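## Task

Move every battery except the AAA one into the bin labelled K, and leave all other items on the table. No item may stick out over a bin's rim, both bins must end up upright and flat on the table, and everything must stay put without the robot holding it. Finish with both grippers open and the arms withdrawn.

## Robot and tools

Robot: two six-joint arms, left_arm and right_arm, each with a two-finger parallel gripper and a wrist camera (cam_left_wrist, cam_right_wrist, both 504x504). The names are labels only; they do not refer to the sides of an image.

Frame: all poses in results share one world frame in metres. The origin sits on the table surface midway between the arms, +z is up, +x points out over the table, and left_arm is mounted toward +y. Reported hand positions can be a little off, more so when an arm reaches far. Camera calibration lines give intrinsics K and T_world_to_cam per camera, with small errors.

Tool execute_actions takes "actions", a list holding zero or one item, plus optional "pictures" (boolean). An empty list only reports the state. A wait is {"steps": N} with N up to 300 control steps (one step = 1/30 s); it commands nothing new. A move is {"rows": [...], "steps": N}, with 1 to 15 rows and N at most 15 (default 15). One row is used per step; if rows run out, the last row repeats.

Each row is one flat list of 18 numbers, each in [-1, 1], covering both arms even if only one moves: first left_arm's six joint values, then its gripper position, force_limit, speed; then the same nine for right_arm. Joint order: shoulder pan, shoulder lift, elbow, wrist 1, wrist 2, wrist 3.

Joint values are offsets, not poses. They are measured from the joint angles printed in the most recent result that lists them (before any such result, and for later calls in the same reply, from where the arm is when the action begins), not from the previous row. Scale: 1.0 equals 1.326 rad for shoulder pan and shoulder lift, and 1.989 rad for elbow and the three wrists. All zeros therefore means return to the reference angles, not hold still. Stated joint ranges (rad): left_arm pan -3.142..3.142, elbow 0.000..3.142; right_arm pan 0.000..6.283, elbow -3.142..0.000; every shoulder lift and wrist is -6.283..6.283. A call asking a joint to exceed its range outward by more than 0.010 rad is refused and nothing is sent. Real limits may differ by up to 0.010 rad; requests beyond them are clipped, and a "joint sent to its limit" line may appear (possibly about an earlier action). Per step each joint target stays within 0.383 rad (pan, lift) or 0.575 rad (others) of the measured angle, and targets are scaled back if they would put the hand over 100 mm from its current spot. Motion lags commands by about 0.17 s, so after big moves the arm may not have arrived yet.

Gripper numbers are absolute settings. position: +1 fully open (50 mm gap), about -0.65 pads touching; send -1 to grip, so fingers close until stopped. force_limit: per-pad force, -1 about 20 N, 0 about 102 N, +1 about 185 N (actual up to ~17 % more). speed: gap rate, -1 = 20 mm/s, 0 = 85, +1 = 150. New force or speed only applies after position changes by at least 0.01. To keep a gripper unchanged, resend its same three numbers; a 0 is a real command. To lower grip force, open first, then close again.

Result lines: per-arm end_effector_position (m) and end_effector_quat_wxyz, velocities, Joint positions (rad) and Joint velocities. object_status: 0 moving, 1 blocked while opening, 2 blocked while closing (a held object), 3 reached target or pads met (usually nothing held). Any new position resets it to 0 briefly. position_measured counts convert to opening as (250 - counts) x 0.202 mm. Wrist force/torque are in the hand's own axes, noisy with a fixed offset, saturating near 100 N. "joint command not followed" means a clearance check altered targets; HELD marks steps whose row was not sent.

Gripper geometry: fingers point along the hand's +z and close along its x; the reported point is between the pads, fingertips 17.5 mm farther. A flat block sticks out about 9 cm toward the hand's -y. Spinning only wrist 3 swings the pad point on a 25 mm circle.

While you think or wait, arms keep moving toward the last row sent until they settle.

zoom_image: {"camera": name, "region": [x0, y0, x1, y1]} in pixels of that camera's latest image, top-left origin, at most 504x504; returns an enlarged view.

finished_scene: {"scene": n} ends the current scene n and reports success; irreversible.

Avoid: knocking anything off the table, dropping or slamming objects, hard impacts, arms touching or pushing each other, and heavy pushes. Contact torque at a joint's load limit (pan/lift 310, elbow 141, wrists 50.7 N m) or any outside force of 150 N stops that arm for 10 s. Holding loads heats motors; a MOTOR HOT warning appears from 70 °C and brakes engage at 85 °C. Objects may be tugged or nudged unexpectedly; verify grips (status 2) and final placements.

Each tool is called after "Request:" as name([rows], argument=value, ...), one row to a line, values as JSON.

## Session

Request:
execute_actions(actions=[])

Scene clock: 0.00 s of 4800.00 s.
left_arm: end_effector_position=(+0.1788, +0.0326, +0.3768) position_measured=3 object_status=3 end_effector_quat_wxyz=(+0.101, +0.096, +0.979, -0.148) end_effector_velocity=(-0.000, -0.000, +0.000) end_effector_angular_velocity=(-0.000, +0.000, +0.001) | right_arm: end_effector_position=(+0.4889, -0.8457, +0.3286) position_measured=3 object_status=3 end_effector_quat_wxyz=(-0.190, +0.330, +0.868, -0.318) end_effector_velocity=(+0.000, +0.000, -0.000) end_effector_angular_velocity=(+0.000, +0.001, +0.001)
Joint positions: left_arm=[-1.788 -2.106  2.259 -1.973 -1.308  3.045] | right_arm=[ 3.226 -1.679 -1.798 -1.883  1.145 -0.674]
Joint velocities: left_arm=[-0.     0.    -0.    -0.    -0.    -0.001] | right_arm=[ 0.001 -0.    -0.    -0.    -0.    -0.001]
Motor temperatures (°C, as the motors report them): left_arm=[25 23 23 32 32 29] | right_arm=[23 25 23 29 29 33]
Wrist force (N, on the end effector, along its own x y z axes, offset not removed): no reading
Wrist torque (N m, same axes, about the end effector's origin, offset not removed): no reading

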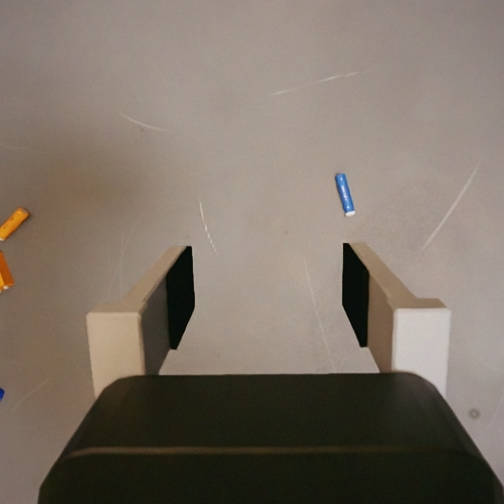

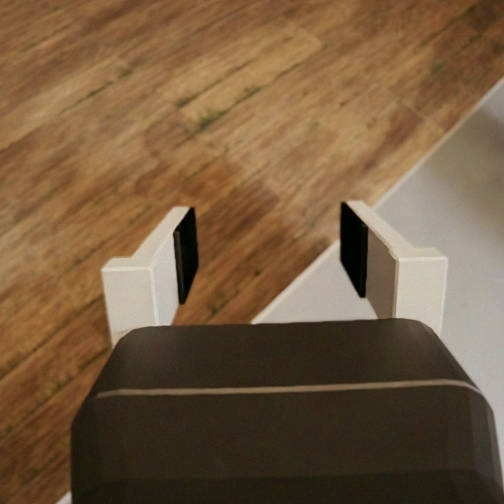

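Request:
execute_actions([
  {"rows": [[0.866,0.042,-0.389,0.261,-0.132,0.048,1,-0.5,0.5,0,0,0,0,0,0,1,-0.5,0.5]], "steps": 15},
], pictures=false)

Request:
execute_actions([
  {"steps": 30},
])

Scene clock: 120.50 s of 4800.00 s.
left_arm: end_effector_position=(+0.2867, +0.0566, +0.6159) position_measured=3 object_status=3 end_effector_quat_wxyz=(+0.046, -0.022, +0.985, -0.164) end_effector_velocity=(+0.314, +0.167, +0.495) end_effector_angular_velocity=(-0.257, +0.205, +0.622) | right_arm: end_effector_position=(+0.4889, -0.8457, +0.3286) position_measured=3 object_status=3 end_effector_quat_wxyz=(-0.190, +0.330, +0.868, -0.318) end_effector_velocity=(-0.000, -0.000, +0.000) end_effector_angular_velocity=(+0.001, +0.000, +0.000)
Joint positions: left_arm=[-1.472 -2.071  1.836 -1.663 -1.47   3.104] | right_arm=[ 3.226 -1.679 -1.798 -1.883  1.145 -0.674]
Joint velocities: left_arm=[ 0.781  0.05  -0.816  0.498 -0.243  0.085] | right_arm=[-0.     0.     0.     0.     0.    -0.001]
Motor temperatures (°C, as the motors report them): left_arm=[25 23 23 32 32 29] | right_arm=[23 25 23 29 29 33]
Wrist force (N, on the end effector, along its own x y z axes, offset not removed): left_arm=[-1.9 0.1 -1.3] | right_arm=[6.1 1.7 2.1]
Wrist torque (N m, same axes, about the end effector's origin, offset not removed): left_arm=[0.17 0.23 -0.19] | right_arm=[0.25 -0.93 -0.13]
Steps of this call (steps 1 to 90: nothing new was sent; then 117.00 s passed at rest; steps 91 to 105: all 15 steps of this action). Readings (joint positions | what the end effector reports):
91: left_arm=[-1.787 -2.106 2.258 -1.973 -1.308 3.045] | right_arm=[3.226 -1.679 -1.798 -1.883 1.145 -0.674] | left_arm position_measured=3 object_status=3 | right_arm position_measured=3 object_status=3
92: left_arm=[-1.778 -2.103 2.250 -1.963 -1.317 3.050] | right_arm=[3.226 -1.679 -1.798 -1.883 1.145 -0.674] | left_arm position_measured=3 object_status=3 | right_arm position_measured=3 object_status=3
94: left_arm=[-1.727 -2.095 2.184 -1.900 -1.354 3.063] | right_arm=[3.226 -1.679 -1.798 -1.883 1.145 -0.674] | left_arm position_measured=3 object_status=3 | right_arm position_measured=3 object_status=3
98: left_arm=[-1.634 -2.084 2.045 -1.793 -1.406 3.082] | right_arm=[3.226 -1.679 -1.798 -1.883 1.145 -0.674] | left_arm position_measured=3 object_status=3 | right_arm position_measured=3 object_status=3
105: the state above

Scene clock: 121.50 s of 4800.00 s.
left_arm: end_effector_position=(+0.5417, +0.3667, +0.8229) position_measured=3 object_status=3 end_effector_quat_wxyz=(+0.089, -0.389, +0.894, -0.204) end_effector_velocity=(+0.006, +0.016, +0.004) end_effector_angular_velocity=(-0.002, -0.001, +0.032) | right_arm: end_effector_position=(+0.4889, -0.8457, +0.3286) position_measured=3 object_status=3 end_effector_quat_wxyz=(-0.190, +0.330, +0.868, -0.318) end_effector_velocity=(+0.000, +0.000, +0.000) end_effector_angular_velocity=(+0.000, -0.000, +0.001)
Joint positions: left_arm=[-0.643 -2.051  1.486 -1.454 -1.57   3.14 ] | right_arm=[ 3.226 -1.679 -1.798 -1.883  1.145 -0.674]
Joint velocities: left_arm=[ 0.035  0.001 -0.007  0.004 -0.002  0.002] | right_arm=[ 0.001  0.     0.    -0.     0.    -0.   ]
Motor temperatures (°C, as the motors report them): left_arm=[25 23 23 32 32 29] | right_arm=[23 25 23 29 29 33]
Wrist force (N, on the end effector, along its own x y z axes, offset not removed): left_arm=[-1.8 1.3 -2.1] | right_arm=[4.7 1.3 5.4]
Wrist torque (N m, same axes, about the end effector's origin, offset not removed): left_arm=[0.31 0.17 -0.24] | right_arm=[0.34 -0.50 -0.20]
Steps of this call (steps 1 to 30: the robot went on to your last target). Readings (joint positions | what the end effector reports):
1: left_arm=[-1.445 -2.070 1.809 -1.647 -1.478 3.107] | right_arm=[3.226 -1.679 -1.798 -1.883 1.145 -0.674] | left_arm position_measured=3 object_status=3 | right_arm position_measured=3 object_status=3
2: left_arm=[-1.417 -2.068 1.783 -1.631 -1.485 3.110] | right_arm=[3.226 -1.679 -1.798 -1.883 1.145 -0.674] | left_arm position_measured=3 object_status=3 | right_arm position_measured=3 object_status=3
4: left_arm=[-1.358 -2.065 1.733 -1.601 -1.500 3.115] | right_arm=[3.226 -1.679 -1.798 -1.883 1.145 -0.674] | left_arm position_measured=3 object_status=3 | right_arm position_measured=3 object_status=3
8: left_arm=[-1.228 -2.060 1.649 -1.550 -1.524 3.124] | right_arm=[3.226 -1.679 -1.798 -1.883 1.145 -0.674] | left_arm position_measured=3 object_status=3 | right_arm position_measured=3 object_status=3
30: the state above
camera_calibration (this result's frames):
cam_left_wrist: T_world_to_cam=[[-0.686783, -0.725816, -0.0389915, 0.673762], [-0.701283, 0.675765, -0.227031, 0.334207], [0.191132, -0.128577, -0.973107, 0.893366], [0, 0, 0, 1]] pos_world=[0.526351, 0.378048, 0.971487]
cam_right_wrist: T_world_to_cam=[[-0.700411, 0.709027, 0.0818908, 0.923427], [0.612717, 0.656148, -0.440508, 0.400081], [-0.366065, -0.258361, -0.894006, 0.400406], [0, 0, 0, 1]] pos_world=[0.548216, -0.813797, 0.458584]

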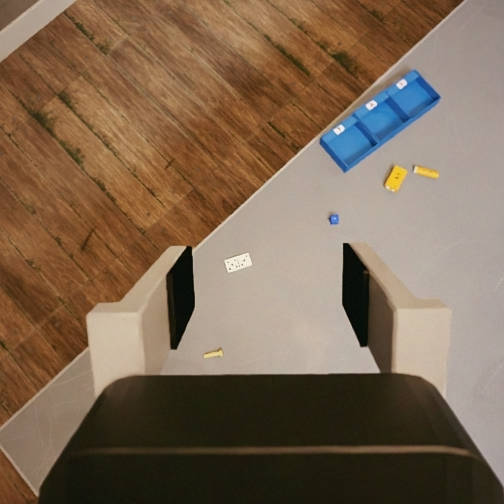

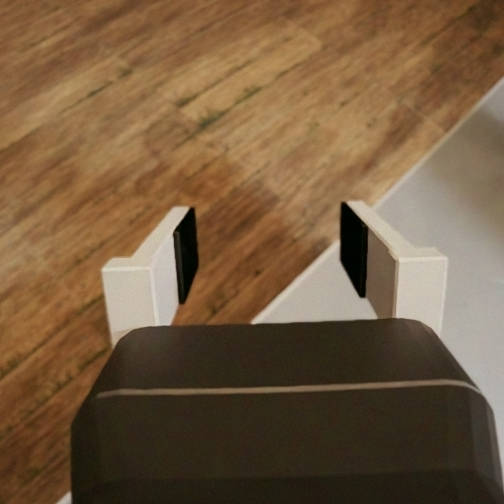

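Request:
zoom_image(camera="cam_left_wrist", region=[304, 50, 504, 250])

Request:
execute_actions([
  {"rows": [[-0.5,0,0,0,0,0,1,-0.5,0.5,0,0,0,0,0,0,1,-0.5,0.5]], "steps": 15},
], pictures=false)

Request:
execute_actions([
  {"steps": 15},
])

Region (304, 50, 504, 250) of cam_left_wrist's 504x504 image, scaled by 2.520, with more detail than that image has.

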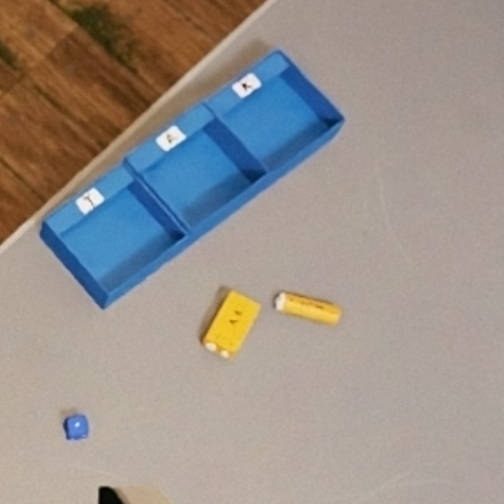

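Scene clock: 130.37 s of 4800.00 s.
left_arm: end_effector_position=(+0.3879, +0.1646, +0.8229) position_measured=3 object_status=3 end_effector_quat_wxyz=(+0.033, -0.145, +0.964, -0.220) end_effector_velocity=(-0.465, -0.361, -0.000) end_effector_angular_velocity=(-0.001, +0.000, -1.196) | right_arm: end_effector_position=(+0.4889, -0.8457, +0.3286) position_measured=3 object_status=3 end_effector_quat_wxyz=(-0.190, +0.330, +0.868, -0.318) end_effector_velocity=(+0.001, +0.000, +0.001) end_effector_angular_velocity=(-0.000, -0.001, -0.000)
Joint positions: left_arm=[-1.164 -2.051  1.486 -1.454 -1.57   3.14 ] | right_arm=[ 3.226 -1.679 -1.798 -1.883  1.145 -0.674]
Joint velocities: left_arm=[-1.197  0.     0.001 -0.002  0.    -0.001] | right_arm=[ 0.    -0.     0.001 -0.     0.     0.001]
Motor temperatures (°C, as the motors report them): left_arm=[25 23 23 32 32 29] | right_arm=[23 25 23 29 29 33]
Wrist force (N, on the end effector, along its own x y z axes, offset not removed): left_arm=[-3.7 1.4 -0.6] | right_arm=[-2.1 -1.1 6.3]
Wrist torque (N m, same axes, about the end effector's origin, offset not removed): left_arm=[0.37 0.49 -0.17] | right_arm=[-0.31 0.50 0.07]
Steps of this call (steps 1 to 15: the robot went on to your last target; steps 16 to 90: nothing new was sent; then 5.37 s passed at rest; steps 91 to 105: all 15 steps of this action). Readings (joint positions | what the end effector reports):
91: left_arm=[-0.640 -2.051 1.485 -1.454 -1.570 3.140] | right_arm=[3.226 -1.679 -1.798 -1.883 1.145 -0.674] | left_arm position_measured=3 object_status=3 | right_arm position_measured=3 object_status=3
92: left_arm=[-0.649 -2.051 1.485 -1.454 -1.570 3.140] | right_arm=[3.226 -1.679 -1.798 -1.883 1.145 -0.674] | left_arm position_measured=3 object_status=3 | right_arm position_measured=3 object_status=3
94: left_arm=[-0.712 -2.051 1.485 -1.454 -1.570 3.140] | right_arm=[3.226 -1.679 -1.798 -1.883 1.145 -0.674] | left_arm position_measured=3 object_status=3 | right_arm position_measured=3 object_status=3
98: left_arm=[-0.879 -2.051 1.485 -1.454 -1.570 3.140] | right_arm=[3.226 -1.679 -1.798 -1.883 1.145 -0.674] | left_arm position_measured=3 object_status=3 | right_arm position_measured=3 object_status=3
105: the state above

Scene clock: 130.87 s of 4800.00 s.
left_arm: end_effector_position=(+0.3305, +0.1260, +0.8228) position_measured=3 object_status=3 end_effector_quat_wxyz=(+0.018, -0.077, +0.972, -0.221) end_effector_velocity=(-0.002, -0.001, +0.000) end_effector_angular_velocity=(-0.001, -0.000, -0.005) | right_arm: end_effector_position=(+0.4889, -0.8457, +0.3286) position_measured=3 object_status=3 end_effector_quat_wxyz=(-0.190, +0.330, +0.868, -0.318) end_effector_velocity=(-0.001, -0.001, -0.001) end_effector_angular_velocity=(-0.000, +0.001, -0.001)
Joint positions: left_arm=[-1.305 -2.05   1.486 -1.454 -1.57   3.14 ] | right_arm=[ 3.226 -1.679 -1.798 -1.883  1.145 -0.674]
Joint velocities: left_arm=[-0.005 -0.001 -0.     0.     0.    -0.   ] | right_arm=[-0.001  0.    -0.002  0.     0.     0.   ]
Motor temperatures (°C, as the motors report them): left_arm=[25 23 23 32 32 29] | right_arm=[23 25 23 29 29 33]
Wrist force (N, on the end effector, along its own x y z axes, offset not removed): left_arm=[-0.8 1.0 -2.2] | right_arm=[1.2 8.9 3.4]
Wrist torque (N m, same axes, about the end effector's origin, offset not removed): left_arm=[0.27 0.03 -0.26] | right_arm=[1.45 -0.04 -0.13]
Steps of this call (steps 1 to 15: the robot went on to your last target). Readings (joint positions | what the end effector reports):
1: left_arm=[-1.203 -2.051 1.486 -1.454 -1.570 3.140] | right_arm=[3.226 -1.679 -1.798 -1.883 1.145 -0.674] | left_arm position_measured=3 object_status=3 | right_arm position_measured=3 object_status=3
2: left_arm=[-1.234 -2.050 1.486 -1.454 -1.570 3.140] | right_arm=[3.226 -1.679 -1.798 -1.883 1.145 -0.674] | left_arm position_measured=3 object_status=3 | right_arm position_measured=3 object_status=3
4: left_arm=[-1.272 -2.050 1.486 -1.454 -1.570 3.140] | right_arm=[3.226 -1.679 -1.798 -1.883 1.145 -0.674] | left_arm position_measured=3 object_status=3 | right_arm position_measured=3 object_status=3
8: left_arm=[-1.298 -2.050 1.486 -1.454 -1.570 3.140] | right_arm=[3.226 -1.679 -1.798 -1.883 1.145 -0.674] | left_arm position_measured=3 object_status=3 | right_arm position_measured=3 object_status=3
15: the state above
camera_calibration (this result's frames):
cam_left_wrist: T_world_to_cam=[[-0.987932, -0.149893, -0.0390154, 0.380983], [-0.137323, 0.964168, -0.226987, 0.126005], [0.0716412, -0.21889, -0.973116, 0.953643], [0, 0, 0, 1]] pos_world=[0.325369, 0.14436, 0.971471]
cam_right_wrist: T_world_to_cam=[[-0.700411, 0.709027, 0.0818909, 0.923427], [0.612716, 0.656149, -0.440508, 0.400081], [-0.366065, -0.258361, -0.894006, 0.400406], [0, 0, 0, 1]] pos_world=[0.548216, -0.813798, 0.458584]

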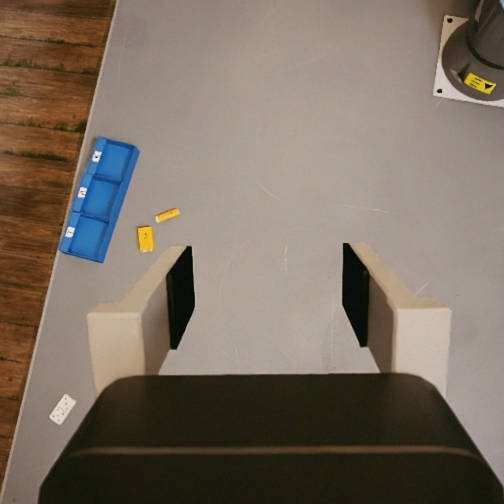

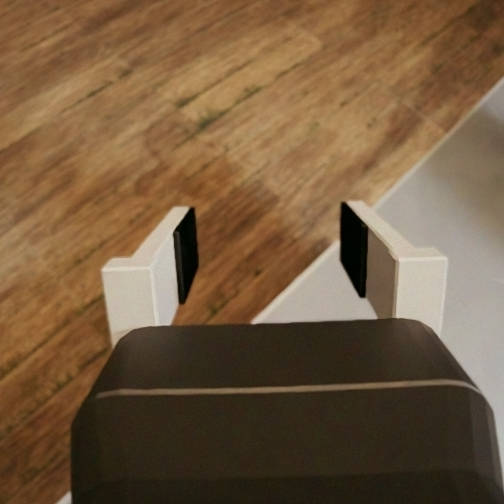

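Request:
execute_actions([
  {"rows": [[0.312,0.14,-0.051,0.182,0.075,-1,1,-0.5,0.5,0,0,0,0,0,0,1,-0.5,0.5]], "steps": 15},
], pictures=false)

Request:
execute_actions([
  {"steps": 18},
])

Scene clock: 156.20 s of 4800.00 s.
left_arm: end_effector_position=(+0.5252, +0.2700, +0.7435) position_measured=3 object_status=3 end_effector_quat_wxyz=(+0.066, -0.626, +0.777, -0.029) end_effector_velocity=(+0.164, +0.278, -0.060) end_effector_angular_velocity=(+0.063, +0.010, +3.074) | right_arm: end_effector_position=(+0.4889, -0.8457, +0.3286) position_measured=3 object_status=3 end_effector_quat_wxyz=(-0.190, +0.330, +0.868, -0.318) end_effector_velocity=(+0.000, +0.001, -0.000) end_effector_angular_velocity=(+0.001, +0.001, +0.003)
Joint positions: left_arm=[-0.928 -1.879  1.392 -1.123 -1.432  2.322] | right_arm=[ 3.226 -1.679 -1.798 -1.883  1.145 -0.674]
Joint velocities: left_arm=[ 0.426  0.165 -0.088  0.351  0.128 -2.671] | right_arm=[ 0.002  0.    -0.001 -0.     0.    -0.001]
Motor temperatures (°C, as the motors report them): left_arm=[25 23 23 32 32 29] | right_arm=[23 25 23 29 29 33]
Wrist force (N, on the end effector, along its own x y z axes, offset not removed): left_arm=[-5.1 -1.3 2.0] | right_arm=[4.3 -0.6 1.0]
Wrist torque (N m, same axes, about the end effector's origin, offset not removed): left_arm=[0.09 0.59 -0.13] | right_arm=[-0.32 -0.63 -0.18]
Steps of this call (steps 1 to 15: the robot went on to your last target; steps 16 to 90: nothing new was sent; then 21.83 s passed at rest; steps 91 to 105: all 15 steps of this action). Readings (joint positions | what the end effector reports):
91: left_arm=[-1.305 -2.050 1.486 -1.454 -1.570 3.139] | right_arm=[3.226 -1.679 -1.798 -1.883 1.145 -0.674] | left_arm position_measured=3 object_status=3 | right_arm position_measured=3 object_status=3
92: left_arm=[-1.295 -2.042 1.479 -1.445 -1.562 3.130] | right_arm=[3.226 -1.679 -1.798 -1.883 1.145 -0.674] | left_arm position_measured=3 object_status=3 | right_arm position_measured=3 object_status=3
94: left_arm=[-1.238 -2.010 1.463 -1.389 -1.536 3.056] | right_arm=[3.226 -1.679 -1.798 -1.883 1.145 -0.674] | left_arm position_measured=3 object_status=3 | right_arm position_measured=3 object_status=3
98: left_arm=[-1.115 -1.957 1.434 -1.282 -1.494 2.856] | right_arm=[3.226 -1.679 -1.798 -1.883 1.145 -0.674] | left_arm position_measured=3 object_status=3 | right_arm position_measured=3 object_status=3
105: the state above

Scene clock: 156.80 s of 4800.00 s.
left_arm: end_effector_position=(+0.5270, +0.3140, +0.7387) position_measured=3 object_status=3 end_effector_quat_wxyz=(-0.056, +0.954, -0.291, +0.049) end_effector_velocity=(-0.003, +0.002, +0.001) end_effector_angular_velocity=(-0.018, -0.012, +0.130) | right_arm: end_effector_position=(+0.4889, -0.8457, +0.3286) position_measured=3 object_status=3 end_effector_quat_wxyz=(-0.190, +0.330, +0.868, -0.318) end_effector_velocity=(-0.000, +0.000, -0.000) end_effector_angular_velocity=(+0.000, +0.001, +0.001)
Joint positions: left_arm=[-0.891 -1.865  1.384 -1.092 -1.421  1.163] | right_arm=[ 3.226 -1.679 -1.798 -1.883  1.145 -0.674]
Joint velocities: left_arm=[ 0.    -0.    -0.002  0.     0.    -0.132] | right_arm=[ 0.     0.    -0.     0.     0.    -0.001]
Motor temperatures (°C, as the motors report them): left_arm=[25 23 23 32 32 29] | right_arm=[23 25 23 29 29 33]
Wrist force (N, on the end effector, along its own x y z axes, offset not removed): left_arm=[-0.5 0.7 -1.8] | right_arm=[0.3 1.4 2.3]
Wrist torque (N m, same axes, about the end effector's origin, offset not removed): left_arm=[0.24 -0.08 -0.21] | right_arm=[-0.05 0.05 -0.03]
Steps of this call (steps 1 to 18: the robot went on to your last target). Readings (joint positions | what the end effector reports):
1: left_arm=[-0.916 -1.875 1.390 -1.113 -1.429 2.231] | right_arm=[3.226 -1.679 -1.798 -1.883 1.145 -0.674] | left_arm position_measured=3 object_status=3 | right_arm position_measured=3 object_status=3
2: left_arm=[-0.908 -1.872 1.388 -1.107 -1.426 2.139] | right_arm=[3.226 -1.679 -1.798 -1.883 1.145 -0.674] | left_arm position_measured=3 object_status=3 | right_arm position_measured=3 object_status=3
4: left_arm=[-0.899 -1.868 1.386 -1.099 -1.423 1.953] | right_arm=[3.226 -1.679 -1.798 -1.883 1.145 -0.674] | left_arm position_measured=3 object_status=3 | right_arm position_measured=3 object_status=3
8: left_arm=[-0.893 -1.866 1.385 -1.094 -1.421 1.578] | right_arm=[3.226 -1.679 -1.798 -1.883 1.145 -0.674] | left_arm position_measured=3 object_status=3 | right_arm position_measured=3 object_status=3
18: the state above
camera_calibration (this result's frames):
cam_left_wrist: T_world_to_cam=[[0.815906, -0.577576, 0.0265129, -0.264764], [-0.577637, -0.812282, 0.0808264, 0.515112], [-0.0251475, -0.0812616, -0.996376, 0.923782], [0, 0, 0, 1]] pos_world=[0.536801, 0.340562, 0.885819]
cam_right_wrist: T_world_to_cam=[[-0.700411, 0.709027, 0.0818907, 0.923427], [0.612717, 0.656148, -0.440508, 0.400081], [-0.366065, -0.258361, -0.894006, 0.400406], [0, 0, 0, 1]] pos_world=[0.548216, -0.813797, 0.458584]

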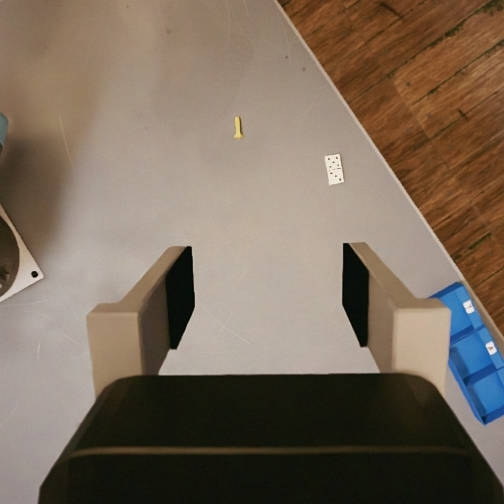

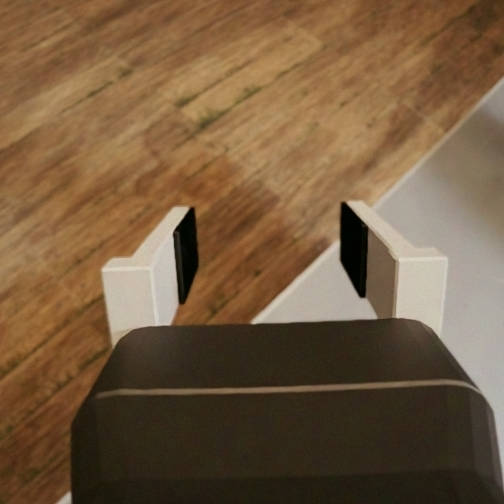

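Request:
execute_actions([
  {"rows": [[-0.83,0,0,0,0,0,1,-0.5,0.5,0,0,0,0,0,0,1,-0.5,0.5]], "steps": 15},
], pictures=false)

Request:
execute_actions([
  {"steps": 24},
])

Scene clock: 189.93 s of 4800.00 s.
left_arm: end_effector_position=(+0.3511, +0.1274, +0.7387) position_measured=3 object_status=3 end_effector_quat_wxyz=(-0.042, +0.848, -0.524, +0.062) end_effector_velocity=(-0.507, -0.316, -0.000) end_effector_angular_velocity=(+0.002, +0.000, -1.195) | right_arm: end_effector_position=(+0.4889, -0.8457, +0.3286) position_measured=3 object_status=3 end_effector_quat_wxyz=(-0.190, +0.330, +0.868, -0.318) end_effector_velocity=(+0.001, +0.000, +0.001) end_effector_angular_velocity=(-0.000, -0.003, -0.000)
Joint positions: left_arm=[-1.408 -1.865  1.384 -1.092 -1.421  1.161] | right_arm=[ 3.226 -1.679 -1.798 -1.883  1.145 -0.674]
Joint velocities: left_arm=[-1.19   0.002 -0.001  0.    -0.     0.006] | right_arm=[ 0.    -0.     0.002  0.    -0.     0.001]
Motor temperatures (°C, as the motors report them): left_arm=[25 23 23 32 32 29] | right_arm=[23 25 23 29 29 33]
Wrist force (N, on the end effector, along its own x y z axes, offset not removed): left_arm=[0.4 0.1 -0.5] | right_arm=[1.6 2.9 0.5]
Wrist torque (N m, same axes, about the end effector's origin, offset not removed): left_arm=[0.16 -0.26 -0.20] | right_arm=[0.37 -0.03 -0.28]
Steps of this call (steps 1 to 30: the robot went on to your last target; steps 31 to 100: nothing new was sent; then 29.30 s passed at rest; steps 101 to 115: all 15 steps of this action). Readings (joint positions | what the end effector reports):
101: left_arm=[-0.892 -1.865 1.384 -1.092 -1.421 1.151] | right_arm=[3.226 -1.679 -1.798 -1.883 1.145 -0.674] | left_arm position_measured=3 object_status=3 | right_arm position_measured=3 object_status=3
102: left_arm=[-0.901 -1.865 1.384 -1.092 -1.421 1.152] | right_arm=[3.226 -1.679 -1.798 -1.883 1.145 -0.674] | left_arm position_measured=3 object_status=3 | right_arm position_measured=3 object_status=3
104: left_arm=[-0.964 -1.865 1.384 -1.092 -1.421 1.155] | right_arm=[3.226 -1.679 -1.798 -1.883 1.145 -0.674] | left_arm position_measured=3 object_status=3 | right_arm position_measured=3 object_status=3
108: left_arm=[-1.128 -1.865 1.384 -1.092 -1.421 1.158] | right_arm=[3.226 -1.679 -1.798 -1.883 1.145 -0.674] | left_arm position_measured=3 object_status=3 | right_arm position_measured=3 object_status=3
115: the state above

Scene clock: 190.73 s of 4800.00 s.
left_arm: end_effector_position=(+0.0730, +0.0519, +0.7387) position_measured=3 object_status=3 end_effector_quat_wxyz=(-0.022, +0.661, -0.746, +0.071) end_effector_velocity=(-0.006, +0.000, +0.001) end_effector_angular_velocity=(-0.001, +0.001, -0.011) | right_arm: end_effector_position=(+0.4889, -0.8457, +0.3286) position_measured=3 object_status=3 end_effector_quat_wxyz=(-0.190, +0.330, +0.868, -0.318) end_effector_velocity=(-0.000, +0.001, -0.000) end_effector_angular_velocity=(-0.000, +0.001, +0.001)
Joint positions: left_arm=[-1.991 -1.865  1.384 -1.092 -1.421  1.163] | right_arm=[ 3.226 -1.679 -1.798 -1.883  1.145 -0.674]
Joint velocities: left_arm=[-0.012 -0.    -0.001 -0.     0.    -0.   ] | right_arm=[ 0.001 -0.    -0.001  0.     0.     0.   ]
Motor temperatures (°C, as the motors report them): left_arm=[25 23 23 32 32 29] | right_arm=[23 25 23 29 29 33]
Wrist force (N, on the end effector, along its own x y z axes, offset not removed): left_arm=[-1.6 0.9 -0.7] | right_arm=[1.3 -1.1 0.9]
Wrist torque (N m, same axes, about the end effector's origin, offset not removed): left_arm=[0.31 0.10 -0.15] | right_arm=[-0.02 -0.09 -0.12]
Steps of this call (steps 1 to 24: the robot went on to your last target). Readings (joint positions | what the end effector reports):
1: left_arm=[-1.448 -1.865 1.384 -1.092 -1.421 1.161] | right_arm=[3.226 -1.679 -1.798 -1.883 1.145 -0.674] | left_arm position_measured=3 object_status=3 | right_arm position_measured=3 object_status=3
2: left_arm=[-1.488 -1.865 1.384 -1.092 -1.421 1.162] | right_arm=[3.226 -1.679 -1.798 -1.883 1.145 -0.674] | left_arm position_measured=3 object_status=3 | right_arm position_measured=3 object_status=3
4: left_arm=[-1.568 -1.865 1.384 -1.092 -1.421 1.162] | right_arm=[3.226 -1.679 -1.798 -1.883 1.145 -0.674] | left_arm position_measured=3 object_status=3 | right_arm position_measured=3 object_status=3
8: left_arm=[-1.729 -1.865 1.384 -1.092 -1.421 1.162] | right_arm=[3.226 -1.679 -1.798 -1.883 1.145 -0.674] | left_arm position_measured=3 object_status=3 | right_arm position_measured=3 object_status=3
24: the state above
camera_calibration (this result's frames):
cam_left_wrist: T_world_to_cam=[[-0.143986, -0.989227, 0.0264271, 0.0458245], [-0.986023, 0.14568, 0.0808511, 0.0200519], [-0.0838299, -0.0144163, -0.996376, 0.891878], [0, 0, 0, 1]] pos_world=[0.101136, 0.0552673, 0.885814]

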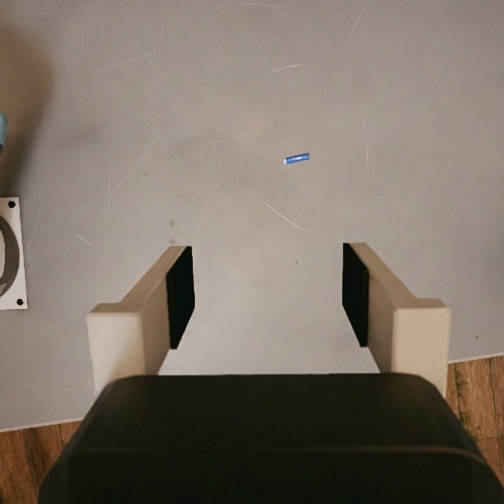

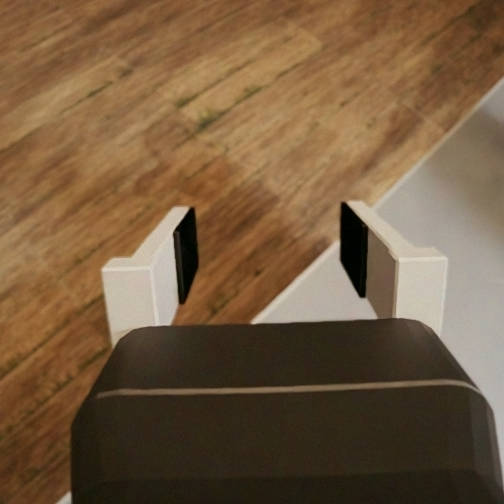

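Request:
zoom_image(camera="cam_left_wrist", region=[150, 130, 330, 260])

Region (150, 130, 330, 260) of cam_left_wrist's 504x504 image, scaled by 2.800, with more detail than that image has.

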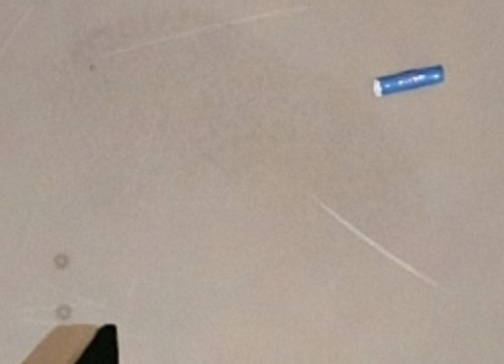

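Request:
execute_actions([
  {"rows": [[0.7014,0.4523,0.1835,-0.484,-0.0753,0.135,1,-0.5,0.5,0,0,0,0,0,0,1,-0.5,0.5]], "steps": 15},
], pictures=false)

Request:
execute_actions([
  {"steps": 36},
])

Scene clock: 254.27 s of 4800.00 s.
left_arm: end_effector_position=(+0.1208, -0.1166, +0.5152) position_measured=3 object_status=3 end_effector_quat_wxyz=(-0.049, +0.701, -0.711, +0.014) end_effector_velocity=(+0.244, -0.317, -0.476) end_effector_angular_velocity=(+0.077, +0.117, +0.359) | right_arm: end_effector_position=(+0.4889, -0.8457, +0.3286) position_measured=3 object_status=3 end_effector_quat_wxyz=(-0.190, +0.330, +0.868, -0.318) end_effector_velocity=(-0.001, +0.001, -0.001) end_effector_angular_velocity=(+0.000, +0.002, +0.002)
Joint positions: left_arm=[-1.744 -1.617  1.57  -1.451 -1.498  1.301] | right_arm=[ 3.226 -1.679 -1.798 -1.883  1.145 -0.674]
Joint velocities: left_arm=[ 0.562  0.556  0.292 -0.822 -0.119  0.214] | right_arm=[ 0.001  0.    -0.002 -0.     0.    -0.001]
Motor temperatures (°C, as the motors report them): left_arm=[25 23 24 32 32 29] | right_arm=[23 25 24 29 29 33]
Wrist force (N, on the end effector, along its own x y z axes, offset not removed): left_arm=[-0.6 1.2 -1.2] | right_arm=[2.9 -3.2 0.0]
Wrist torque (N m, same axes, about the end effector's origin, offset not removed): left_arm=[0.34 0.04 -0.16] | right_arm=[-0.61 -0.23 -0.13]
Steps of this call (steps 1 to 30: the robot went on to your last target; steps 31 to 100: nothing new was sent; then 59.70 s passed at rest; steps 101 to 115: all 15 steps of this action). Readings (joint positions | what the end effector reports):
101: left_arm=[-1.991 -1.864 1.385 -1.093 -1.421 1.163] | right_arm=[3.226 -1.679 -1.798 -1.883 1.145 -0.674] | left_arm position_measured=3 object_status=3 | right_arm position_measured=3 object_status=3
102: left_arm=[-1.982 -1.856 1.393 -1.103 -1.426 1.171] | right_arm=[3.226 -1.679 -1.798 -1.883 1.145 -0.674] | left_arm position_measured=3 object_status=3 | right_arm position_measured=3 object_status=3
104: left_arm=[-1.946 -1.819 1.429 -1.154 -1.441 1.197] | right_arm=[3.226 -1.679 -1.798 -1.883 1.145 -0.674] | left_arm position_measured=3 object_status=3 | right_arm position_measured=3 object_status=3
108: left_arm=[-1.874 -1.747 1.488 -1.260 -1.465 1.241] | right_arm=[3.226 -1.679 -1.798 -1.883 1.145 -0.674] | left_arm position_measured=3 object_status=3 | right_arm position_measured=3 object_status=3
115: the state above

Scene clock: 255.47 s of 4800.00 s.
left_arm: end_effector_position=(+0.5833, -0.1118, +0.2000) position_measured=3 object_status=3 end_effector_quat_wxyz=(-0.000, +0.870, -0.493, -0.000) end_effector_velocity=(+0.012, +0.007, -0.006) end_effector_angular_velocity=(-0.001, +0.001, +0.014) | right_arm: end_effector_position=(+0.4889, -0.8457, +0.3286) position_measured=3 object_status=3 end_effector_quat_wxyz=(-0.190, +0.330, +0.868, -0.318) end_effector_velocity=(+0.000, +0.000, +0.000) end_effector_angular_velocity=(-0.001, -0.001, -0.001)
Joint positions: left_arm=[-1.062 -1.266  1.749 -2.054 -1.571  1.431] | right_arm=[ 3.226 -1.679 -1.798 -1.883  1.145 -0.674]
Joint velocities: left_arm=[ 0.017  0.007  0.003 -0.011 -0.001  0.003] | right_arm=[ 0.     0.     0.001 -0.    -0.     0.001]
Motor temperatures (°C, as the motors report them): left_arm=[25 23 24 32 32 29] | right_arm=[23 25 24 29 29 33]
Wrist force (N, on the end effector, along its own x y z axes, offset not removed): left_arm=[-2.0 0.6 -2.6] | right_arm=[1.5 0.8 -2.4]
Wrist torque (N m, same axes, about the end effector's origin, offset not removed): left_arm=[0.19 0.22 -0.22] | right_arm=[-0.03 -0.08 -0.08]
Steps of this call (steps 1 to 36: the robot went on to your last target). Readings (joint positions | what the end effector reports):
1: left_arm=[-1.725 -1.598 1.580 -1.479 -1.502 1.308] | right_arm=[3.226 -1.679 -1.798 -1.883 1.145 -0.674] | left_arm position_measured=3 object_status=3 | right_arm position_measured=3 object_status=3
2: left_arm=[-1.706 -1.580 1.589 -1.508 -1.506 1.315] | right_arm=[3.226 -1.679 -1.798 -1.883 1.145 -0.674] | left_arm position_measured=3 object_status=3 | right_arm position_measured=3 object_status=3
4: left_arm=[-1.664 -1.545 1.607 -1.567 -1.514 1.328] | right_arm=[3.226 -1.679 -1.798 -1.883 1.145 -0.674] | left_arm position_measured=3 object_status=3 | right_arm position_measured=3 object_status=3
8: left_arm=[-1.576 -1.480 1.641 -1.677 -1.527 1.352] | right_arm=[3.226 -1.679 -1.798 -1.883 1.145 -0.674] | left_arm position_measured=3 object_status=3 | right_arm position_measured=3 object_status=3
36: the state above
camera_calibration (this result's frames):
cam_left_wrist: T_world_to_cam=[[0.492332, -0.869829, -0.0317242, -0.374642], [-0.846092, -0.486815, 0.217116, 0.411047], [-0.204298, -0.0800517, -0.97563, 0.454312], [0, 0, 0, 1]] pos_world=[0.625047, -0.0894027, 0.342111]

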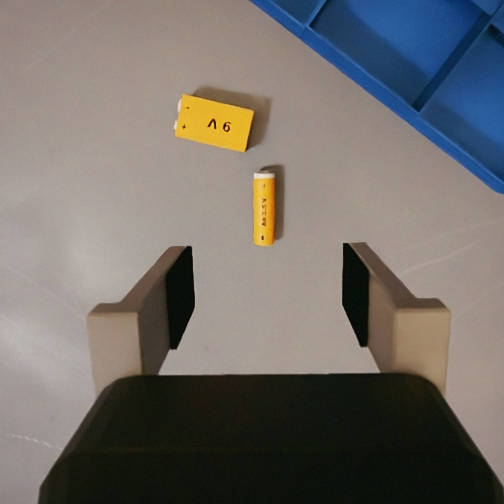

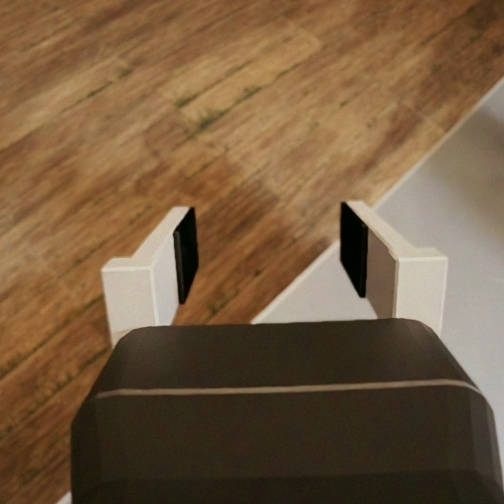

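Request:
execute_actions([
  {"rows": [[-0.0002,0.026,0.013,-0.03,0,0,0.4,-0.5,0.5,0,0,0,0,0,0,1,-0.5,0.5],[-0.0003,0.052,0.026,-0.06,0,0,0.4,-0.5,0.5,0,0,0,0,0,0,1,-0.5,0.5],[-0.0003,0.052,0.026,-0.06,0,0,0.4,-0.5,0.5,0,0,0,0,0,0,1,-0.5,0.5],[-0.0005,0.077,0.039,-0.09,0,0,0.4,-0.5,0.5,0,0,0,0,0,0,1,-0.5,0.5],[-0.0005,0.077,0.039,-0.09,0,0,0.4,-0.5,0.5,0,0,0,0,0,0,1,-0.5,0.5],[-0.0006,0.103,0.052,-0.12,0,0,0.4,-0.5,0.5,0,0,0,0,0,0,1,-0.5,0.5],[-0.0006,0.103,0.052,-0.12,0,0,0.4,-0.5,0.5,0,0,0,0,0,0,1,-0.5,0.5],[-0.0007,0.1287,0.0645,-0.1502,0,0,0.4,-0.5,0.5,0,0,0,0,0,0,1,-0.5,0.5]], "steps": 15},
], pictures=false)

Request:
execute_actions([
  {"steps": 10},
])

Scene clock: 310.73 s of 4800.00 s.
left_arm: end_effector_position=(+0.5814, -0.1091, +0.0285) position_measured=92 object_status=3 end_effector_quat_wxyz=(-0.000, +0.870, -0.493, -0.000) end_effector_velocity=(-0.002, +0.004, -0.062) end_effector_angular_velocity=(-0.012, -0.005, -0.001) | right_arm: end_effector_position=(+0.4889, -0.8457, +0.3286) position_measured=3 object_status=3 end_effector_quat_wxyz=(-0.190, +0.330, +0.868, -0.318) end_effector_velocity=(-0.000, +0.000, -0.001) end_effector_angular_velocity=(-0.001, +0.001, -0.000)
Joint positions: left_arm=[-1.063 -1.101  1.873 -2.342 -1.571  1.431] | right_arm=[ 3.226 -1.679 -1.798 -1.883  1.145 -0.674]
Joint velocities: left_arm=[-0.001  0.066  0.045 -0.123  0.     0.   ] | right_arm=[ 0.001 -0.    -0.001 -0.    -0.     0.001]
Motor temperatures (°C, as the motors report them): left_arm=[25 23 24 32 32 29] | right_arm=[23 25 24 29 29 33]
Wrist force (N, on the end effector, along its own x y z axes, offset not removed): left_arm=[-2.3 1.9 2.4] | right_arm=[-2.3 1.1 -2.9]
Wrist torque (N m, same axes, about the end effector's origin, offset not removed): left_arm=[0.53 0.22 -0.16] | right_arm=[0.01 0.90 0.29]
Steps of this call (steps 1 to 30: the robot went on to your last target; steps 31 to 100: nothing new was sent; then 51.43 s passed at rest; steps 101 to 115: all 15 steps of this action). Readings (joint positions | what the end effector reports):
101: left_arm=[-1.061 -1.265 1.750 -2.055 -1.571 1.431] | right_arm=[3.226 -1.679 -1.798 -1.883 1.145 -0.674] | left_arm position_measured=13 object_status=0 | right_arm position_measured=3 object_status=3
102: left_arm=[-1.061 -1.259 1.754 -2.064 -1.571 1.431] | right_arm=[3.226 -1.679 -1.798 -1.883 1.145 -0.674] | left_arm position_measured=32 object_status=0 | right_arm position_measured=3 object_status=3
104: left_arm=[-1.062 -1.232 1.775 -2.108 -1.571 1.431] | right_arm=[3.226 -1.679 -1.798 -1.883 1.145 -0.674] | left_arm position_measured=71 object_status=0 | right_arm position_measured=3 object_status=3
108: left_arm=[-1.063 -1.167 1.825 -2.222 -1.571 1.431] | right_arm=[3.226 -1.679 -1.798 -1.883 1.145 -0.674] | left_arm position_measured=92 object_status=0 | right_arm position_measured=3 object_status=3
115: the state above

Scene clock: 311.07 s of 4800.00 s.
left_arm: end_effector_position=(+0.5811, -0.1085, +0.0231) position_measured=92 object_status=3 end_effector_quat_wxyz=(-0.000, +0.870, -0.493, -0.000) end_effector_velocity=(+0.000, +0.000, -0.001) end_effector_angular_velocity=(+0.000, -0.000, -0.002) | right_arm: end_effector_position=(+0.4889, -0.8457, +0.3286) position_measured=3 object_status=3 end_effector_quat_wxyz=(-0.190, +0.330, +0.868, -0.318) end_effector_velocity=(-0.000, -0.000, -0.000) end_effector_angular_velocity=(+0.000, +0.001, +0.000)
Joint positions: left_arm=[-1.063 -1.095  1.877 -2.352 -1.571  1.431] | right_arm=[ 3.226 -1.679 -1.798 -1.883  1.145 -0.674]
Joint velocities: left_arm=[ 0.     0.001  0.001 -0.003  0.     0.002] | right_arm=[ 0. -0. -0. -0. -0. -0.]
Motor temperatures (°C, as the motors report them): left_arm=[25 23 24 32 32 29] | right_arm=[23 25 24 29 29 33]
Wrist force (N, on the end effector, along its own x y z axes, offset not removed): left_arm=[-3.3 1.9 -1.0] | right_arm=[1.3 -6.2 -1.4]
Wrist torque (N m, same axes, about the end effector's origin, offset not removed): left_arm=[0.40 0.43 -0.16] | right_arm=[-1.29 -0.06 -0.17]
Steps of this call (steps 1 to 10: the robot went on to your last target). Readings (joint positions | what the end effector reports):
1: left_arm=[-1.063 -1.099 1.874 -2.345 -1.571 1.431] | right_arm=[3.226 -1.679 -1.798 -1.883 1.145 -0.674] | left_arm position_measured=92 object_status=3 | right_arm position_measured=3 object_status=3
2: left_arm=[-1.063 -1.098 1.875 -2.348 -1.571 1.431] | right_arm=[3.226 -1.679 -1.798 -1.883 1.145 -0.674] | left_arm position_measured=92 object_status=3 | right_arm position_measured=3 object_status=3
4: left_arm=[-1.063 -1.096 1.876 -2.350 -1.571 1.431] | right_arm=[3.226 -1.679 -1.798 -1.883 1.145 -0.674] | left_arm position_measured=92 object_status=3 | right_arm position_measured=3 object_status=3
8: left_arm=[-1.063 -1.095 1.877 -2.352 -1.571 1.431] | right_arm=[3.226 -1.679 -1.798 -1.883 1.145 -0.674] | left_arm position_measured=92 object_status=3 | right_arm position_measured=3 object_status=3
10: the state above
camera_calibration (this result's frames):
cam_left_wrist: T_world_to_cam=[[0.491529, -0.870277, -0.0318839, -0.375848], [-0.846515, -0.486064, 0.217148, 0.449507], [-0.204477, -0.0797447, -0.975618, 0.281725], [0, 0, 0, 1]] pos_world=[0.622861, -0.0861362, 0.165263]

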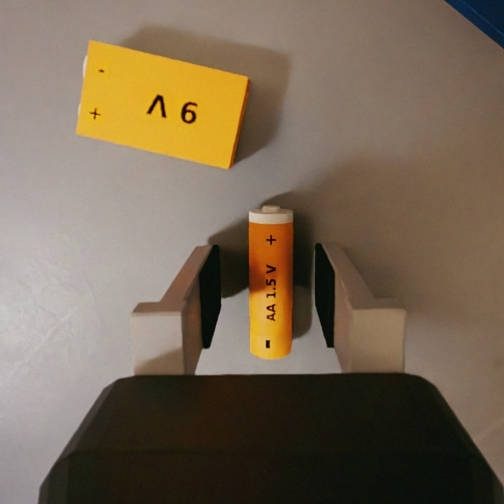

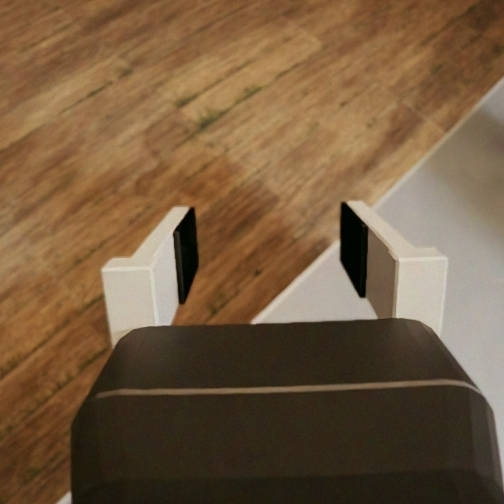

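Request:
execute_actions([
  {"rows": [[0,0.0027,0.001,-0.0028,0,0,0.4,-0.5,0.5,0,0,0,0,0,0,1,-0.5,0.5],[0,0.0027,0.001,-0.0028,0,0,0.4,-0.5,0.5,0,0,0,0,0,0,1,-0.5,0.5],[0,0.0027,0.001,-0.0028,0,0,0.4,-0.5,0.5,0,0,0,0,0,0,1,-0.5,0.5],[0,0.0027,0.001,-0.0028,0,0,0.4,-0.5,0.5,0,0,0,0,0,0,1,-0.5,0.5],[0,0.0027,0.001,-0.0028,0,0,-1,-0.6,0,0,0,0,0,0,0,1,-0.5,0.5]], "steps": 15},
])

Scene clock: 330.30 s of 4800.00 s.
left_arm: end_effector_position=(+0.5810, -0.1083, +0.0199) position_measured=185 object_status=0 end_effector_quat_wxyz=(-0.000, +0.870, -0.493, -0.000) end_effector_velocity=(+0.000, +0.000, -0.000) end_effector_angular_velocity=(+0.000, +0.000, -0.000) | right_arm: end_effector_position=(+0.4889, -0.8457, +0.3286) position_measured=3 object_status=3 end_effector_quat_wxyz=(-0.190, +0.330, +0.868, -0.318) end_effector_velocity=(-0.001, +0.000, -0.001) end_effector_angular_velocity=(+0.000, +0.003, +0.001)
Joint positions: left_arm=[-1.063 -1.092  1.879 -2.358 -1.571  1.431] | right_arm=[ 3.226 -1.679 -1.798 -1.883  1.145 -0.674]
Joint velocities: left_arm=[ 0.  0.  0. -0. -0.  0.] | right_arm=[ 0.    -0.    -0.002 -0.     0.    -0.   ]
Motor temperatures (°C, as the motors report them): left_arm=[25 23 24 32 32 29] | right_arm=[23 25 24 29 29 33]
Wrist force (N, on the end effector, along its own x y z axes, offset not removed): left_arm=[-4.6 2.6 -3.4] | right_arm=[-2.7 0.1 2.2]
Wrist torque (N m, same axes, about the end effector's origin, offset not removed): left_arm=[0.57 0.39 -0.10] | right_arm=[-0.15 0.79 -0.07]
Steps of this call (steps 1 to 30: the robot went on to your last target; steps 31 to 100: nothing new was sent; then 15.40 s passed at rest; steps 101 to 115: all 15 steps of this action). Readings (joint positions | what the end effector reports):
101: left_arm=[-1.063 -1.095 1.877 -2.353 -1.571 1.431] | right_arm=[3.226 -1.679 -1.798 -1.883 1.145 -0.674] | left_arm position_measured=92 object_status=3 | right_arm position_measured=3 object_status=3
102: left_arm=[-1.063 -1.094 1.878 -2.354 -1.571 1.431] | right_arm=[3.226 -1.679 -1.798 -1.883 1.145 -0.674] | left_arm position_measured=92 object_status=3 | right_arm position_measured=3 object_status=3
104: left_arm=[-1.063 -1.093 1.878 -2.356 -1.571 1.431] | right_arm=[3.226 -1.679 -1.798 -1.883 1.145 -0.674] | left_arm position_measured=92 object_status=3 | right_arm position_measured=3 object_status=3
108: left_arm=[-1.063 -1.092 1.879 -2.357 -1.571 1.431] | right_arm=[3.226 -1.679 -1.798 -1.883 1.145 -0.674] | left_arm position_measured=141 object_status=0 | right_arm position_measured=3 object_status=3
115: the state above
camera_calibration (this result's frames):
cam_left_wrist: T_world_to_cam=[[0.491523, -0.870282, -0.0318425, -0.375668], [-0.846533, -0.486054, 0.217102, 0.45026], [-0.204417, -0.0797549, -0.975629, 0.27855], [0, 0, 0, 1]] pos_world=[0.62275, -0.0858707, 0.162047]
cam_right_wrist: T_world_to_cam=[[-0.700411, 0.709027, 0.0818908, 0.923427], [0.612717, 0.656148, -0.440508, 0.400081], [-0.366065, -0.258361, -0.894006, 0.400406], [0, 0, 0, 1]] pos_world=[0.548216, -0.813797, 0.458584]

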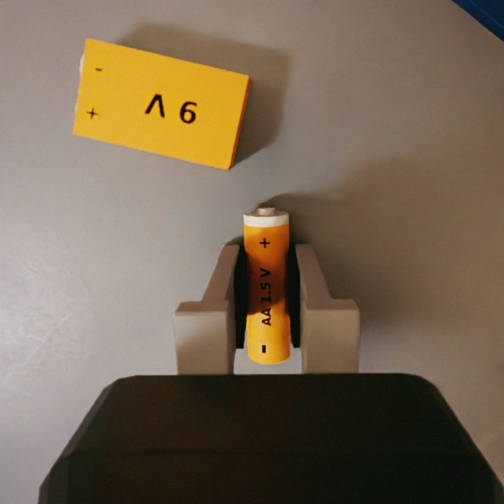

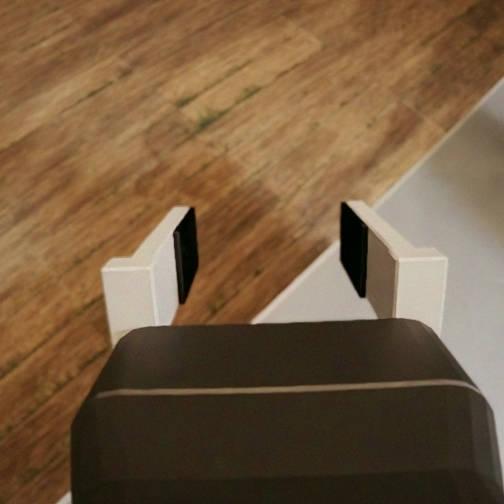

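Request:
execute_actions([
  {"rows": [[0,-0.015,-0.007,0.017,0,0,-1,-0.6,0,0,0,0,0,0,0,1,-0.5,0.5],[0,-0.03,-0.014,0.034,0,0,-1,-0.6,0,0,0,0,0,0,0,1,-0.5,0.5],[0,-0.03,-0.03,0.05,0,0.02,-1,-0.6,0,0,0,0,0,0,0,1,-0.5,0.5],[0.005,-0.03,-0.05,0.07,0,0.05,-1,-0.6,0,0,0,0,0,0,0,1,-0.5,0.5],[0.01,-0.03,-0.07,0.09,0,0.09,-1,-0.6,0,0,0,0,0,0,0,1,-0.5,0.5],[0.013,-0.026,-0.09,0.107,0,0.13,-1,-0.6,0,0,0,0,0,0,0,1,-0.5,0.5],[0.017,-0.022,-0.11,0.125,0,0.17,-1,-0.6,0,0,0,0,0,0,0,1,-0.5,0.5],[0.021,-0.018,-0.135,0.147,0,0.21,-1,-0.6,0,0,0,0,0,0,0,1,-0.5,0.5],[0.025,-0.012,-0.16,0.168,0,0.25,-1,-0.6,0,0,0,0,0,0,0,1,-0.5,0.5],[0.0293,-0.0066,-0.1857,0.1902,0,0.2908,-1,-0.6,0,0,0,0,0,0,0,1,-0.5,0.5]], "steps": 15},
], pictures=false)

Request:
execute_actions([
  {"steps": 12},
])

Scene clock: 366.57 s of 4800.00 s.
left_arm: end_effector_position=(+0.6530, -0.1992, +0.1845) position_measured=185 object_status=2 end_effector_quat_wxyz=(-0.000, +0.728, -0.685, -0.001) end_effector_velocity=(+0.078, -0.097, +0.172) end_effector_angular_velocity=(-0.005, -0.001, -0.707) | right_arm: end_effector_position=(+0.4889, -0.8457, +0.3286) position_measured=3 object_status=3 end_effector_quat_wxyz=(-0.190, +0.330, +0.868, -0.318) end_effector_velocity=(+0.000, +0.000, +0.000) end_effector_angular_velocity=(+0.000, -0.001, -0.000)
Joint positions: left_arm=[-1.028 -1.104  1.545 -2.01  -1.571  1.944] | right_arm=[ 3.226 -1.679 -1.798 -1.883  1.145 -0.674]
Joint velocities: left_arm=[ 0.039  0.043 -0.398  0.35   0.     0.746] | right_arm=[ 0.     0.     0.001 -0.     0.     0.   ]
Motor temperatures (°C, as the motors report them): left_arm=[25 23 24 32 32 29] | right_arm=[23 25 24 29 29 33]
Wrist force (N, on the end effector, along its own x y z axes, offset not removed): left_arm=[-0.1 -0.4 -5.6] | right_arm=[0.5 -1.1 -0.6]
Wrist torque (N m, same axes, about the end effector's origin, offset not removed): left_arm=[0.11 -0.07 -0.17] | right_arm=[-0.38 0.03 -0.08]
Steps of this call (steps 1 to 15: the robot went on to your last target; steps 16 to 90: nothing new was sent; then 32.77 s passed at rest; steps 91 to 105: all 15 steps of this action). Readings (joint positions | what the end effector reports):
91: left_arm=[-1.063 -1.092 1.879 -2.358 -1.571 1.431] | right_arm=[3.226 -1.679 -1.798 -1.883 1.145 -0.674] | left_arm position_measured=185 object_status=2 | right_arm position_measured=3 object_status=3
92: left_arm=[-1.063 -1.096 1.877 -2.352 -1.571 1.431] | right_arm=[3.226 -1.679 -1.798 -1.883 1.145 -0.674] | left_arm position_measured=185 object_status=2 | right_arm position_measured=3 object_status=3
94: left_arm=[-1.063 -1.111 1.860 -2.321 -1.571 1.438] | right_arm=[3.226 -1.679 -1.798 -1.883 1.145 -0.674] | left_arm position_measured=185 object_status=2 | right_arm position_measured=3 object_status=3
98: left_arm=[-1.052 -1.124 1.761 -2.207 -1.571 1.572] | right_arm=[3.226 -1.679 -1.798 -1.883 1.145 -0.674] | left_arm position_measured=185 object_status=2 | right_arm position_measured=3 object_status=3
105: the state above

Scene clock: 366.97 s of 4800.00 s.
left_arm: end_effector_position=(+0.6595, -0.2073, +0.1996) position_measured=185 object_status=2 end_effector_quat_wxyz=(-0.000, +0.707, -0.707, -0.000) end_effector_velocity=(+0.001, -0.001, +0.001) end_effector_angular_velocity=(-0.000, +0.000, -0.007) | right_arm: end_effector_position=(+0.4889, -0.8457, +0.3286) position_measured=3 object_status=3 end_effector_quat_wxyz=(-0.190, +0.330, +0.868, -0.318) end_effector_velocity=(-0.000, -0.000, +0.000) end_effector_angular_velocity=(+0.000, +0.000, +0.000)
Joint positions: left_arm=[-1.024 -1.101  1.51  -1.98  -1.571  2.009] | right_arm=[ 3.226 -1.679 -1.798 -1.883  1.145 -0.674]
Joint velocities: left_arm=[ 0.     0.001 -0.004  0.003 -0.     0.007] | right_arm=[-0.     0.     0.    -0.     0.    -0.001]
Motor temperatures (°C, as the motors report them): left_arm=[25 23 24 32 32 29] | right_arm=[23 25 24 29 29 33]
Wrist force (N, on the end effector, along its own x y z axes, offset not removed): left_arm=[-1.9 2.3 -0.4] | right_arm=[1.5 2.4 3.0]
Wrist torque (N m, same axes, about the end effector's origin, offset not removed): left_arm=[0.53 0.20 -0.16] | right_arm=[0.51 -0.16 -0.11]
Steps of this call (steps 1 to 12: the robot went on to your last target). Readings (joint positions | what the end effector reports):
1: left_arm=[-1.027 -1.103 1.533 -2.000 -1.571 1.965] | right_arm=[3.226 -1.679 -1.798 -1.883 1.145 -0.674] | left_arm position_measured=185 object_status=2 | right_arm position_measured=3 object_status=3
2: left_arm=[-1.026 -1.102 1.526 -1.994 -1.571 1.979] | right_arm=[3.226 -1.679 -1.798 -1.883 1.145 -0.674] | left_arm position_measured=185 object_status=2 | right_arm position_measured=3 object_status=3
4: left_arm=[-1.025 -1.101 1.517 -1.986 -1.571 1.995] | right_arm=[3.226 -1.679 -1.798 -1.883 1.145 -0.674] | left_arm position_measured=185 object_status=2 | right_arm position_measured=3 object_status=3
8: left_arm=[-1.025 -1.101 1.512 -1.981 -1.571 2.006] | right_arm=[3.226 -1.679 -1.798 -1.883 1.145 -0.674] | left_arm position_measured=185 object_status=2 | right_arm position_measured=3 object_status=3
12: the state above
camera_calibration (this result's frames):
cam_left_wrist: T_world_to_cam=[[-0.0247026, -0.999179, -0.0321073, -0.180971], [-0.975917, 0.0171394, 0.217469, 0.61916], [-0.21674, 0.0367061, -0.975539, 0.494268], [0, 0, 0, 1]] pos_world=[0.706906, -0.209577, 0.341719]
cam_right_wrist: T_world_to_cam=[[-0.700411, 0.709027, 0.0818909, 0.923427], [0.612717, 0.656148, -0.440509, 0.400081], [-0.366065, -0.258361, -0.894006, 0.400406], [0, 0, 0, 1]] pos_world=[0.548216, -0.813798, 0.458584]

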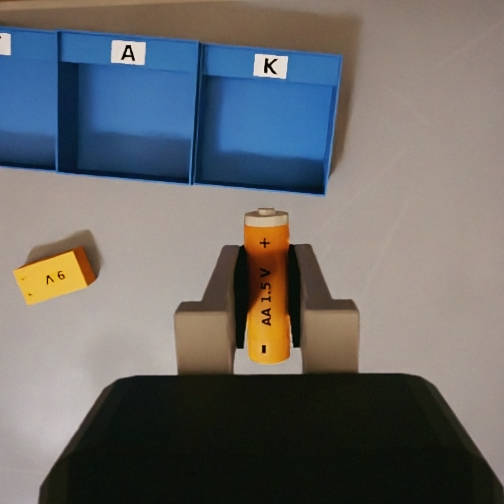

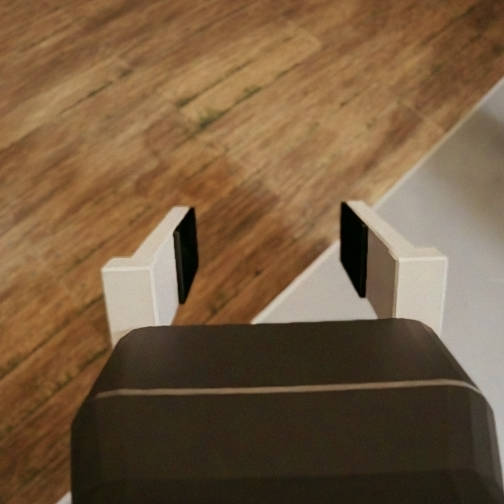

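Request:
zoom_image(camera="cam_left_wrist", region=[170, 30, 370, 230])

Region (170, 30, 370, 230) of cam_left_wrist's 504x504 image, scaled by 2.520, with more detail than that image has.

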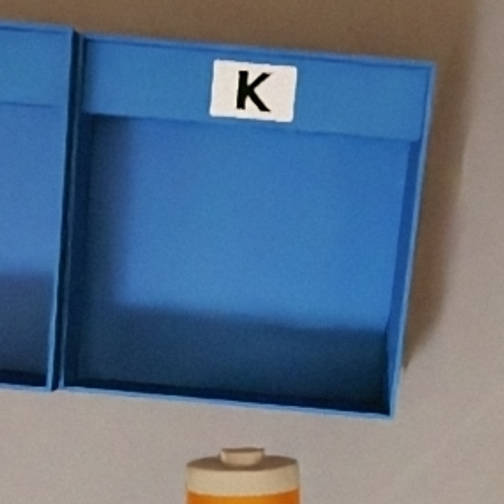

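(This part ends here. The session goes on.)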